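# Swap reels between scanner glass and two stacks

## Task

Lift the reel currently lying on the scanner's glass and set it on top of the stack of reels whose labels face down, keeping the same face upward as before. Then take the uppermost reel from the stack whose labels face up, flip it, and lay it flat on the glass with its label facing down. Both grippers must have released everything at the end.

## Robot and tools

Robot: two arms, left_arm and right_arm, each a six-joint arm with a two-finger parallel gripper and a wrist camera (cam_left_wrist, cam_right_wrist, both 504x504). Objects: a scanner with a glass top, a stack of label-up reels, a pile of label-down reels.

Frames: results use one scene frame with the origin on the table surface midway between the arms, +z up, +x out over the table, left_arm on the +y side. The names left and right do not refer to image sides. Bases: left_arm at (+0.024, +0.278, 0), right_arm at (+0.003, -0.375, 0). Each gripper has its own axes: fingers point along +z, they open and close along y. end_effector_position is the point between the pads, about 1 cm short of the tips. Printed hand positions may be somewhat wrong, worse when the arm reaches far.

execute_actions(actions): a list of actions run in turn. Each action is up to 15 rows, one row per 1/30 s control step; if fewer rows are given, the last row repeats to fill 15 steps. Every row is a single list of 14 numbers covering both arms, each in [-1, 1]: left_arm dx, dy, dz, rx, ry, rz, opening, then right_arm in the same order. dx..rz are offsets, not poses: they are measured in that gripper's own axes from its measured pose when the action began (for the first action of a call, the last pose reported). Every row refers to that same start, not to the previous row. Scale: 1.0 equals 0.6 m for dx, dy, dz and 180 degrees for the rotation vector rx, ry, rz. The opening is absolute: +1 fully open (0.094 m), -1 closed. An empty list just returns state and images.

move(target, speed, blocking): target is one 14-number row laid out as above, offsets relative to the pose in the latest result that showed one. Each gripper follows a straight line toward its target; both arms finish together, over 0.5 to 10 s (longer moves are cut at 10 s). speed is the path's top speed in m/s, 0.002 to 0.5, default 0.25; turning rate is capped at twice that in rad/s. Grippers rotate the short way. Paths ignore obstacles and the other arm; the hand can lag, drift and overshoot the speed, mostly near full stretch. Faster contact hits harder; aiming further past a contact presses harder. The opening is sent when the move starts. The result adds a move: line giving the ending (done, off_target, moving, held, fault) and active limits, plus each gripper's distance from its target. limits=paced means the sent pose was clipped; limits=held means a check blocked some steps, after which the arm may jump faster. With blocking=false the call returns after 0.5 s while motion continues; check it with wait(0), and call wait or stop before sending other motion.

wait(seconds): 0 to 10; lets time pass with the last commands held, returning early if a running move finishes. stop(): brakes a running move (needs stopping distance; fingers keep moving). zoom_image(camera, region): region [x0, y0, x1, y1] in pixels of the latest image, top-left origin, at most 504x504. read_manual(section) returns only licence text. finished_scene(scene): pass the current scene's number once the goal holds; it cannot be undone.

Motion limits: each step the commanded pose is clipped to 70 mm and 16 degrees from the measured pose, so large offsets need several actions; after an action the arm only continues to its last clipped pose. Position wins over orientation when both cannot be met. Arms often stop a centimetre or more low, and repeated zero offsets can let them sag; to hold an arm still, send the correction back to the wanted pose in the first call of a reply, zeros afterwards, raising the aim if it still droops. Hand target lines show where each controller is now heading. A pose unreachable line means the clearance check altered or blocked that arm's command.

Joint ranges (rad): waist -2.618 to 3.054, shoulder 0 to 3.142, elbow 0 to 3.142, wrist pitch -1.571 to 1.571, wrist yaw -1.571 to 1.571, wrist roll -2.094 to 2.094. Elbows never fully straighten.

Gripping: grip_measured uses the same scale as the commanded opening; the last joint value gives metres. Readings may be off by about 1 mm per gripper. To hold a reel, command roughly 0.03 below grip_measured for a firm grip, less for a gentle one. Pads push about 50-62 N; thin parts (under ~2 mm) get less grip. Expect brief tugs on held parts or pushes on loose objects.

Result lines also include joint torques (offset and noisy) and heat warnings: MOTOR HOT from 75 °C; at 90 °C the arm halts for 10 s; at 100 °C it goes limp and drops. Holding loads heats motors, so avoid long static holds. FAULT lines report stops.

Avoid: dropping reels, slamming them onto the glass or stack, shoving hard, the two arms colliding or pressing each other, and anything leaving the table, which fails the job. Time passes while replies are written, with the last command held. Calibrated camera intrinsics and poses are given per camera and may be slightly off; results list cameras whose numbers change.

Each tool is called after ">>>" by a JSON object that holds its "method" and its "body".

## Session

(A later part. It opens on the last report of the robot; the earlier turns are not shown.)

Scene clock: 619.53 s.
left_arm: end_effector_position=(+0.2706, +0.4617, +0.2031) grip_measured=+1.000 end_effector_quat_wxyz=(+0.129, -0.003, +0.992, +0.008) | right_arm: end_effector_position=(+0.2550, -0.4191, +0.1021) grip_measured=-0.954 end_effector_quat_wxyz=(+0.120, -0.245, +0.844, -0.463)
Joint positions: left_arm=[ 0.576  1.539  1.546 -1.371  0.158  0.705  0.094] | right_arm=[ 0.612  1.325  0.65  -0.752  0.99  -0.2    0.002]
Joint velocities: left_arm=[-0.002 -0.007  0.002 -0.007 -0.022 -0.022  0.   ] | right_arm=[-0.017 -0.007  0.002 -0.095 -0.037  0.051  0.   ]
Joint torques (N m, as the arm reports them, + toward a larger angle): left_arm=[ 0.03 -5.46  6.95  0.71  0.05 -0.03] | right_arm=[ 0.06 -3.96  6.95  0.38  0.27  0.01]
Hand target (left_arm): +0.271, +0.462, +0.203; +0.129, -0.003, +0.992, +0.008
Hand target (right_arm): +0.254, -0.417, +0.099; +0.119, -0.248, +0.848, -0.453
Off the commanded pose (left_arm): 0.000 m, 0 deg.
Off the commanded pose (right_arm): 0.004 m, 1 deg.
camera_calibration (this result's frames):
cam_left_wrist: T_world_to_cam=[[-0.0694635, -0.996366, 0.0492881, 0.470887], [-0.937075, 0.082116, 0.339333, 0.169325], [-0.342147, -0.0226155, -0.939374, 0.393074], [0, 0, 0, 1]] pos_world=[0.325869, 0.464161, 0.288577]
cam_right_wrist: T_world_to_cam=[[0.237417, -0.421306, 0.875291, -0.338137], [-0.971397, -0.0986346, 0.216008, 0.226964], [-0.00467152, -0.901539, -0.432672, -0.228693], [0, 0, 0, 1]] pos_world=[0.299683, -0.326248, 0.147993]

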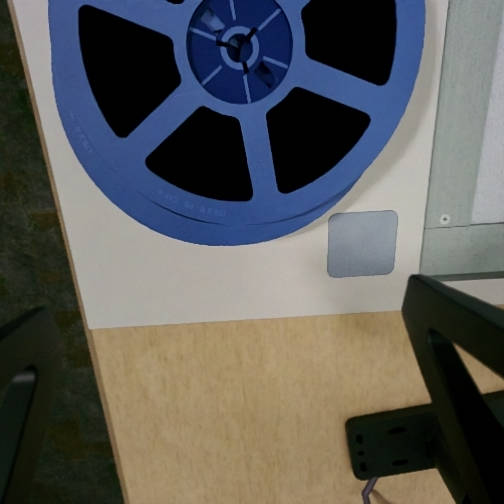

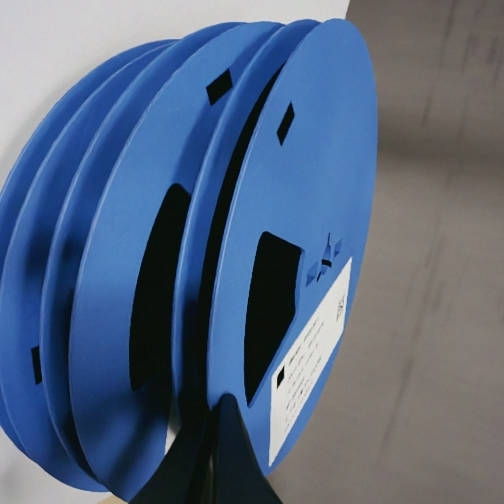

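>>> {"method": "move", "body": {"target": [0,0,0,0,0,0,1,0,-0.24,-0.14,0,0,0,-1], "speed": 0.12}}

Scene clock: 636.53 s.
left_arm: end_effector_position=(+0.2706, +0.4617, +0.2031) grip_measured=+1.000 end_effector_quat_wxyz=(+0.129, -0.003, +0.992, +0.008) | right_arm: end_effector_position=(+0.2604, -0.4188, +0.2577) grip_measured=-0.980 end_effector_quat_wxyz=(+0.116, -0.257, +0.848, -0.449)
Joint positions: left_arm=[ 0.576  1.539  1.546 -1.371  0.158  0.705  0.094] | right_arm=[ 0.585  1.263  1.255 -1.376  0.952 -0.271  0.001]
Joint velocities: left_arm=[-0.012  0.007 -0.017 -0.022 -0.051  0.037  0.   ] | right_arm=[ 0.007 -0.012 -0.002 -0.037  0.007  0.066 -0.001]
Joint torques (N m, as the arm reports them, + toward a larger angle): left_arm=[ 0.03 -5.46  6.94  0.71  0.05 -0.02] | right_arm=[-0.47 -2.96 10.12  0.38  0.69  0.07]
Hand target (left_arm): +0.271, +0.462, +0.203; +0.129, -0.003, +0.992, +0.008
Hand target (right_arm): +0.263, -0.423, +0.268; +0.120, -0.245, +0.843, -0.463
Off the commanded pose (left_arm): 0.000 m, 0 deg.
Off the commanded pose (right_arm): 0.012 m, 2 deg.
move: off_target (right_arm)
camera_calibration (this result's frames):
cam_left_wrist: T_world_to_cam=[[-0.0694635, -0.996366, 0.0492881, 0.470887], [-0.937075, 0.082116, 0.339333, 0.169325], [-0.342147, -0.0226155, -0.939374, 0.393074], [0, 0, 0, 1]] pos_world=[0.325869, 0.464161, 0.288577]
cam_right_wrist: T_world_to_cam=[[0.268309, -0.435424, 0.859312, -0.48531], [-0.963333, -0.121164, 0.239394, 0.18112], [-0.000120271, -0.892035, -0.451967, -0.153296], [0, 0, 0, 1]] pos_world=[0.304674, -0.326115, 0.304389]

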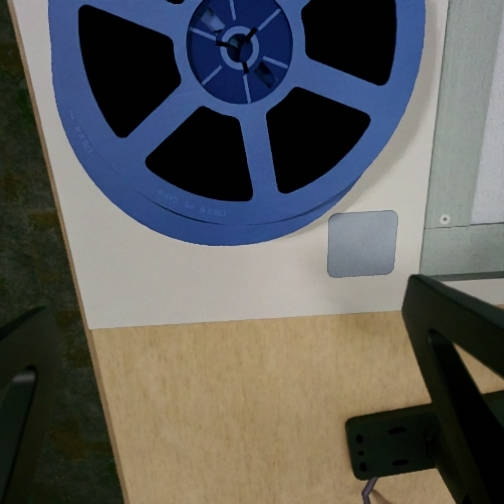

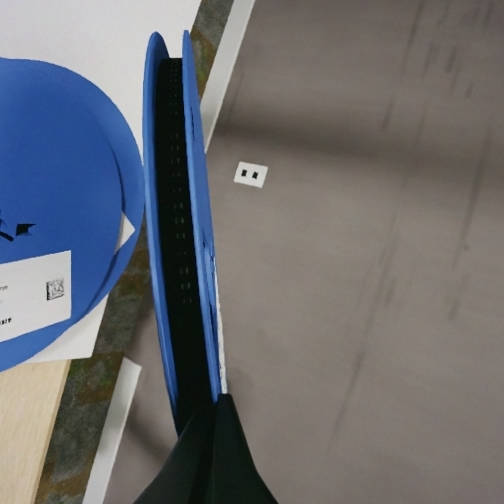

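>>> {"method": "move", "body": {"target": [0,0,0,0,0,0,1,-0.3,0.13,-0.21,-0.652,-0.074,0.418,-1], "speed": 0.15}}

Scene clock: 652.43 s.
left_arm: end_effector_position=(+0.2706, +0.4617, +0.2031) grip_measured=+1.000 end_effector_quat_wxyz=(+0.129, -0.003, +0.992, +0.008) | right_arm: end_effector_position=(+0.3381, -0.2017, +0.2416) grip_measured=-0.979 end_effector_quat_wxyz=(+0.122, +0.239, +0.771, +0.577)
Joint positions: left_arm=[ 0.576  1.539  1.546 -1.371  0.158  0.705  0.094] | right_arm=[ 0.263  1.277  0.875 -0.112 -0.903  1.246  0.001]
Joint velocities: left_arm=[-0.002  0.007 -0.007  0.081  0.081 -0.037  0.   ] | right_arm=[ 0.012 -0.012 -0.017  0.022 -0.066  0.037 -0.001]
Joint torques (N m, as the arm reports them, + toward a larger angle): left_arm=[ 0.02 -5.47  6.94  0.71  0.04 -0.03] | right_arm=[ 0.61 -8.3   7.76  1.69 -0.4   0.01]
Hand target (left_arm): +0.271, +0.462, +0.203; +0.129, -0.003, +0.992, +0.008
Hand target (right_arm): +0.331, -0.197, +0.258; +0.136, +0.210, +0.765, +0.593
Off the commanded pose (left_arm): 0.000 m, 0 deg.
Off the commanded pose (right_arm): 0.019 m, 5 deg.
move: off_target (right_arm)
camera_calibration (this result's frames):
cam_left_wrist: T_world_to_cam=[[-0.0694635, -0.996366, 0.0492881, 0.470887], [-0.937075, 0.082116, 0.339333, 0.169325], [-0.342147, -0.0226155, -0.939374, 0.393074], [0, 0, 0, 1]] pos_world=[0.325869, 0.464161, 0.288577]
cam_right_wrist: T_world_to_cam=[[-0.294292, -0.256598, -0.920624, 0.258562], [-0.955715, 0.0796864, 0.283299, 0.3135], [0.000666997, 0.963228, -0.268686, 0.362744], [0, 0, 0, 1]] pos_world=[0.375467, -0.30804, 0.246689]

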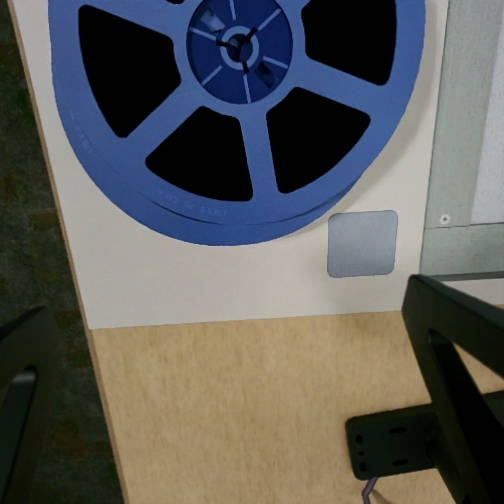

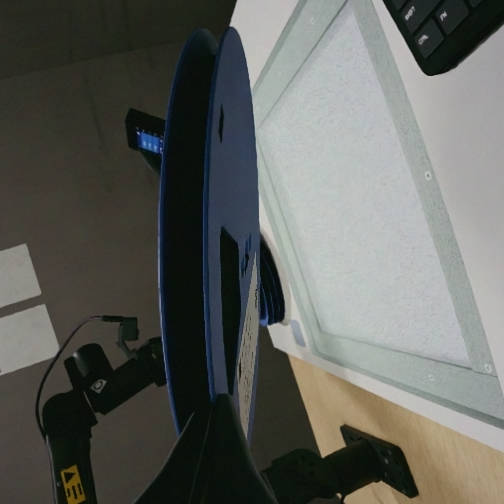

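>>> {"method": "move", "body": {"target": [0,0,0,0,0,0,1,0.208,-0.095,0.39,0,0,0,-1], "speed": 0.2}}

Scene clock: 660.67 s.
left_arm: end_effector_position=(+0.2706, +0.4617, +0.2031) grip_measured=+1.000 end_effector_quat_wxyz=(+0.129, -0.003, +0.992, +0.008) | right_arm: end_effector_position=(+0.3165, +0.0376, +0.1148) grip_measured=-0.980 end_effector_quat_wxyz=(+0.105, +0.244, +0.782, +0.564)
Joint positions: left_arm=[ 0.576  1.539  1.546 -1.371  0.158  0.705  0.094] | right_arm=[ 1.01   1.883  0.906  0.618 -0.23   1.605  0.001]
Joint velocities: left_arm=[ 0.007  0.002 -0.012 -0.022 -0.051 -0.051  0.   ] | right_arm=[ 0.007 -0.002  0.007 -0.051  0.022  0.037  0.   ]
Joint torques (N m, as the arm reports them, + toward a larger angle): left_arm=[ 0.02 -5.46  6.94  0.71  0.04 -0.03] | right_arm=[ 0.08 -9.66 10.16  1.87  0.07  0.02]
Hand target (left_arm): +0.271, +0.462, +0.203; +0.129, -0.003, +0.992, +0.008
Hand target (right_arm): +0.325, +0.044, +0.128; +0.118, +0.241, +0.769, +0.580
Off the commanded pose (left_arm): 0.000 m, 0 deg.
Off the commanded pose (right_arm): 0.017 m, 3 deg.
move: off_target (right_arm)
camera_calibration (this result's frames):
cam_left_wrist: T_world_to_cam=[[-0.0694635, -0.996366, 0.0492881, 0.470887], [-0.937075, 0.082116, 0.339333, 0.169325], [-0.342147, -0.0226155, -0.939374, 0.393074], [0, 0, 0, 1]] pos_world=[0.325869, 0.464161, 0.288577]
cam_right_wrist: T_world_to_cam=[[-0.327092, -0.281532, -0.902081, 0.206049], [-0.944686, 0.0731122, 0.319723, 0.302267], [-0.0240591, 0.956762, -0.289874, 0.108674], [0, 0, 0, 1]] pos_world=[0.35556, -0.0680651, 0.120733]

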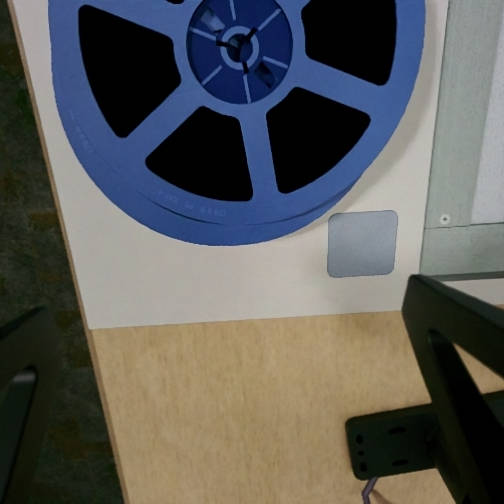

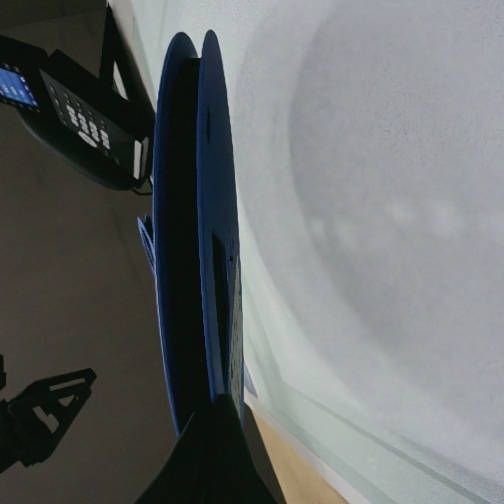

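>>> {"method": "move", "body": {"target": [0,0,0,0,0,0,1,-0.018,-0.04,0.073,0,0,0,-1], "speed": 0.05}}

Scene clock: 670.83 s.
left_arm: end_effector_position=(+0.2706, +0.4617, +0.2031) grip_measured=+1.000 end_effector_quat_wxyz=(+0.129, -0.003, +0.992, +0.008) | right_arm: end_effector_position=(+0.3354, +0.0585, +0.0799) grip_measured=-0.980 end_effector_quat_wxyz=(+0.106, +0.243, +0.780, +0.567)
Joint positions: left_arm=[ 0.576  1.539  1.546 -1.371  0.158  0.705  0.094] | right_arm=[ 1.01   2.068  0.993  0.725 -0.229  1.605  0.001]
Joint velocities: left_arm=[-0.002 -0.002  0.002  0.037  0.095 -0.037  0.   ] | right_arm=[ 0.012  0.002  0.017  0.037  0.007 -0.037 -0.001]
Joint torques (N m, as the arm reports them, + toward a larger angle): left_arm=[ 0.03 -5.47  6.95  0.71  0.05 -0.02] | right_arm=[  0.06 -10.33   9.15   1.55  -0.05   0.02]
Hand target (left_arm): +0.271, +0.462, +0.203; +0.129, -0.003, +0.992, +0.008
Hand target (right_arm): +0.338, +0.062, +0.076; +0.105, +0.244, +0.782, +0.564
Off the commanded pose (left_arm): 0.000 m, 0 deg.
Off the commanded pose (right_arm): 0.007 m, 0 deg.
move: done
camera_calibration (this result's frames):
cam_left_wrist: T_world_to_cam=[[-0.0694635, -0.996366, 0.0492881, 0.470887], [-0.937075, 0.082116, 0.339333, 0.169325], [-0.342147, -0.0226155, -0.939374, 0.393074], [0, 0, 0, 1]] pos_world=[0.325869, 0.464161, 0.288577]
cam_right_wrist: T_world_to_cam=[[-0.322375, -0.275615, -0.9056, 0.18498], [-0.946364, 0.0719294, 0.314995, 0.330713], [-0.0216782, 0.958573, -0.28402, 0.077696], [0, 0, 0, 1]] pos_world=[0.374292, -0.0472818, 0.0854125]

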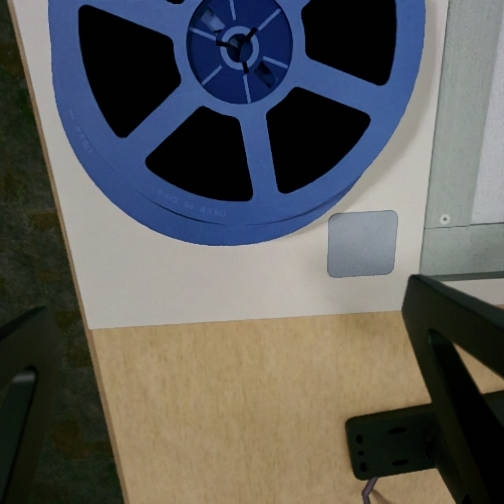

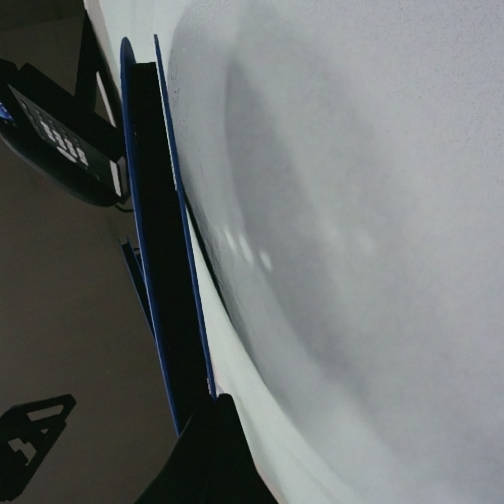

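>>> {"method": "move", "body": {"target": [0,0,0,0,0,0,1,0,-0.03,0.012,0,0,0,-1], "speed": 0.03}}

>>> {"method": "execute_actions", "body": {"actions": [[[0,0,0,0,0,0,1,0,0,0,0,0,0,-0.82]],[[0,0,0,0,0,0,1,0,0.01,-0.05,0,0,0,-0.82]],[[0,0,0,0,0,0,1,0,0.01,-0.05,0,0,0,-0.82]]]}}

Scene clock: 679.27 s.
left_arm: end_effector_position=(+0.2706, +0.4617, +0.2031) grip_measured=+1.000 end_effector_quat_wxyz=(+0.129, -0.003, +0.992, +0.008) | right_arm: end_effector_position=(+0.3385, +0.0620, +0.0777) grip_measured=-0.980 end_effector_quat_wxyz=(+0.113, +0.237, +0.770, +0.582)
Joint positions: left_arm=[ 0.576  1.539  1.546 -1.371  0.158  0.705  0.094] | right_arm=[ 1.01   2.106  0.994  0.801 -0.229  1.605  0.001]
Joint velocities: left_arm=[-0.017 -0.002 -0.012 -0.007 -0.022  0.007  0.   ] | right_arm=[-0.017 -0.002  0.022  0.037 -0.022  0.007 -0.001]
Joint torques (N m, as the arm reports them, + toward a larger angle): left_arm=[ 0.03 -5.47  6.95  0.71  0.05 -0.03] | right_arm=[  0.4  -10.58   5.54   1.54   0.01   0.03]
Hand target (left_arm): +0.271, +0.462, +0.203; +0.129, -0.003, +0.992, +0.008
Hand target (right_arm): +0.334, +0.060, +0.061; +0.106, +0.243, +0.780, +0.567
Off the commanded pose (left_arm): 0.000 m, 0 deg.
Off the commanded pose (right_arm): 0.018 m, 2 deg.
move: off_target (right_arm)
camera_calibration (this result's frames):
cam_left_wrist: T_world_to_cam=[[-0.0694635, -0.996366, 0.0492881, 0.470887], [-0.937075, 0.082116, 0.339333, 0.169325], [-0.342147, -0.0226155, -0.939374, 0.393074], [0, 0, 0, 1]] pos_world=[0.325869, 0.464161, 0.288577]
cam_right_wrist: T_world_to_cam=[[-0.29866, -0.249136, -0.921267, 0.176534], [-0.954247, 0.0631273, 0.29228, 0.339121], [-0.0146603, 0.966409, -0.256591, 0.0687644], [0, 0, 0, 1]] pos_world=[0.377337, -0.0438814, 0.081161]

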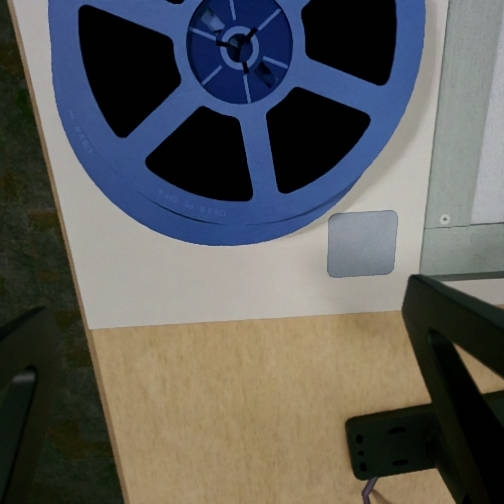

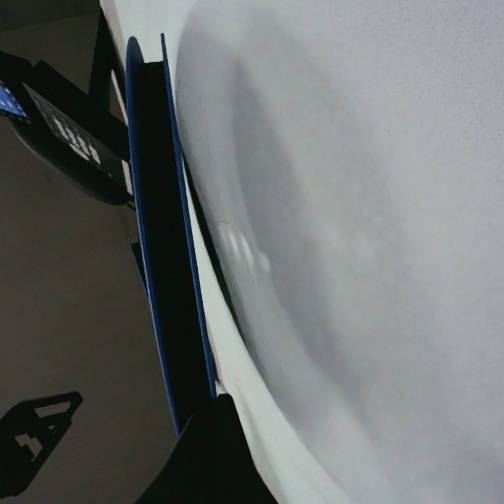

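Scene clock: 680.77 s.
left_arm: end_effector_position=(+0.2706, +0.4617, +0.2031) grip_measured=+1.000 end_effector_quat_wxyz=(+0.129, -0.003, +0.992, +0.008) | right_arm: end_effector_position=(+0.3180, +0.0244, +0.1013) grip_measured=-0.821 end_effector_quat_wxyz=(+0.113, +0.241, +0.767, +0.583)
Joint positions: left_arm=[ 0.576  1.539  1.546 -1.371  0.158  0.705  0.094] | right_arm=[ 0.983  1.921  0.819  0.795 -0.249  1.606  0.008]
Joint velocities: left_arm=[-0.002 -0.017  0.017 -0.037  0.037  0.037  0.   ] | right_arm=[ 0.007  0.002  0.007 -0.007 -0.037 -0.037  0.   ]
Joint torques (N m, as the arm reports them, + toward a larger angle): left_arm=[ 0.03 -5.47  6.94  0.71  0.04 -0.02] | right_arm=[ -0.4  -12.47   5.14   1.55  -0.13  -0.05]
Hand target (left_arm): +0.271, +0.462, +0.203; +0.129, -0.003, +0.992, +0.008
Hand target (right_arm): +0.316, +0.019, +0.103; +0.112, +0.240, +0.770, +0.581
Off the commanded pose (left_arm): 0.000 m, 0 deg.
Off the commanded pose (right_arm): 0.006 m, 0 deg.
camera_calibration (this result's frames):
cam_left_wrist: T_world_to_cam=[[-0.0694635, -0.996366, 0.0492881, 0.470887], [-0.937075, 0.082116, 0.339333, 0.169325], [-0.342147, -0.0226155, -0.939374, 0.393074], [0, 0, 0, 1]] pos_world=[0.325869, 0.464161, 0.288577]
cam_right_wrist: T_world_to_cam=[[-0.302749, -0.240647, -0.922189, 0.183952], [-0.953034, 0.0679545, 0.295143, 0.314254], [-0.00835845, 0.968231, -0.249918, 0.10816], [0, 0, 0, 1]] pos_world=[0.35609, -0.0818116, 0.10392]

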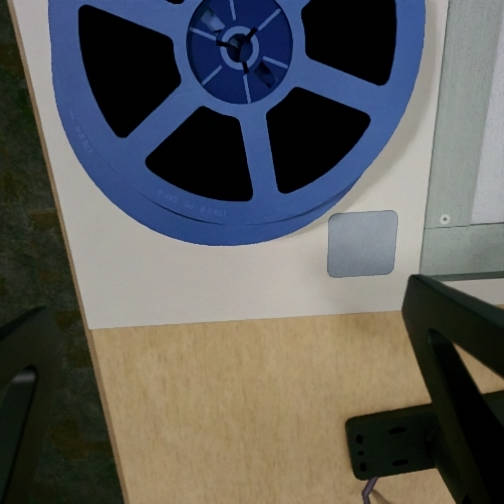

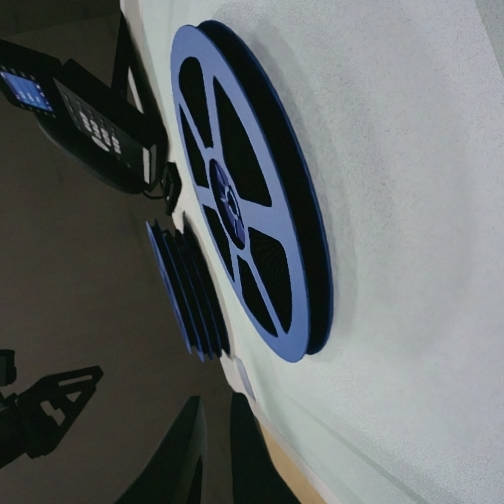

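>>> {"method": "move", "body": {"target": [-0.12,-0.4,-0.1,0,0.04,0,1,0,0.1,-0.35,0,0,0,1], "speed": 0.4}}

Scene clock: 685.63 s.
left_arm: end_effector_position=(+0.3223, +0.2175, +0.2637) grip_measured=+1.000 end_effector_quat_wxyz=(+0.131, +0.007, +0.991, -0.012) | right_arm: end_effector_position=(+0.2362, -0.1389, +0.2120) grip_measured=+1.000 end_effector_quat_wxyz=(+0.110, +0.247, +0.768, +0.580)
Joint positions: left_arm=[-0.373  1.568  1.828 -1.569 -0.033 -0.204  0.094] | right_arm=[ 0.682  0.917  0.528  0.032 -0.529  1.507  0.094]
Joint velocities: left_arm=[-0.002  0.012  0.012 -0.007 -0.081  0.007  0.   ] | right_arm=[-0.017 -0.012  0.012 -0.081 -0.037 -0.095  0.   ]
Joint torques (N m, as the arm reports them, + toward a larger angle): left_arm=[ 0.21 -4.8   9.17  0.67 -0.19 -0.13] | right_arm=[-0.55 -2.37 11.45  1.4  -0.18 -0.08]
Hand target (left_arm): +0.323, +0.221, +0.269; +0.135, -0.001, +0.991, -0.006
Hand target (right_arm): +0.237, -0.140, +0.222; +0.115, +0.240, +0.768, +0.583
Off the commanded pose (left_arm): 0.013 m, 8 deg.
Off the commanded pose (right_arm): 0.008 m, 1 deg.
joint sent to its limit (left arm) — the command would take joint 4 (wrist pitch) past its lower limit, so that joint was sent only as far as its limit.
move: off_target (left_arm)
camera_calibration (this result's frames):
cam_left_wrist: T_world_to_cam=[[-0.0952833, -0.991754, 0.0857005, 0.225899], [-0.935963, 0.118572, 0.331533, 0.210963], [-0.338961, -0.048623, -0.939543, 0.466886], [0, 0, 0, 1]] pos_world=[0.377234, 0.221724, 0.349359]
cam_right_wrist: T_world_to_cam=[[-0.316276, -0.241971, -0.917289, 0.223955], [-0.948651, 0.0750847, 0.307283, 0.212031], [-0.00547929, 0.967374, -0.253294, 0.293095], [0, 0, 0, 1]] pos_world=[0.273581, -0.245262, 0.214517]

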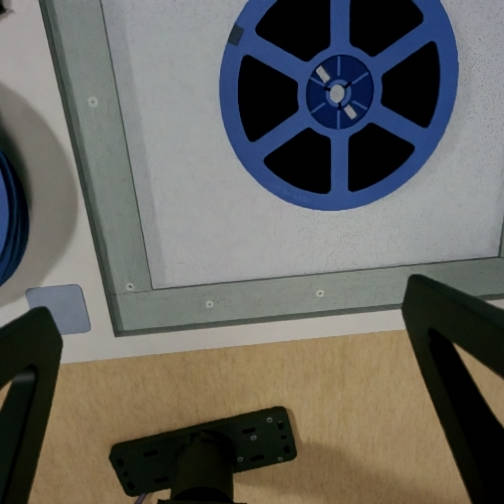

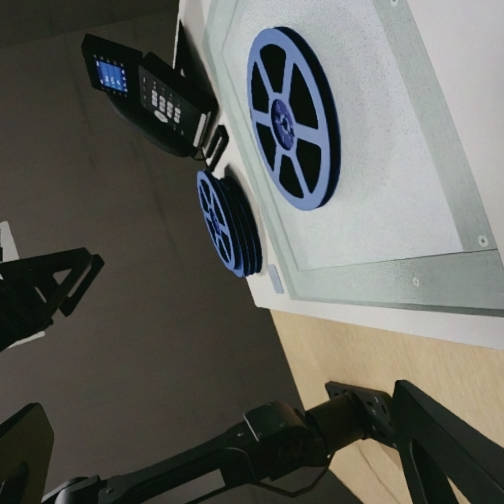

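Fully on the glass.

>>> {"method": "finished_scene", "body": {"scene": 1}}

The scene is finished: the task was done.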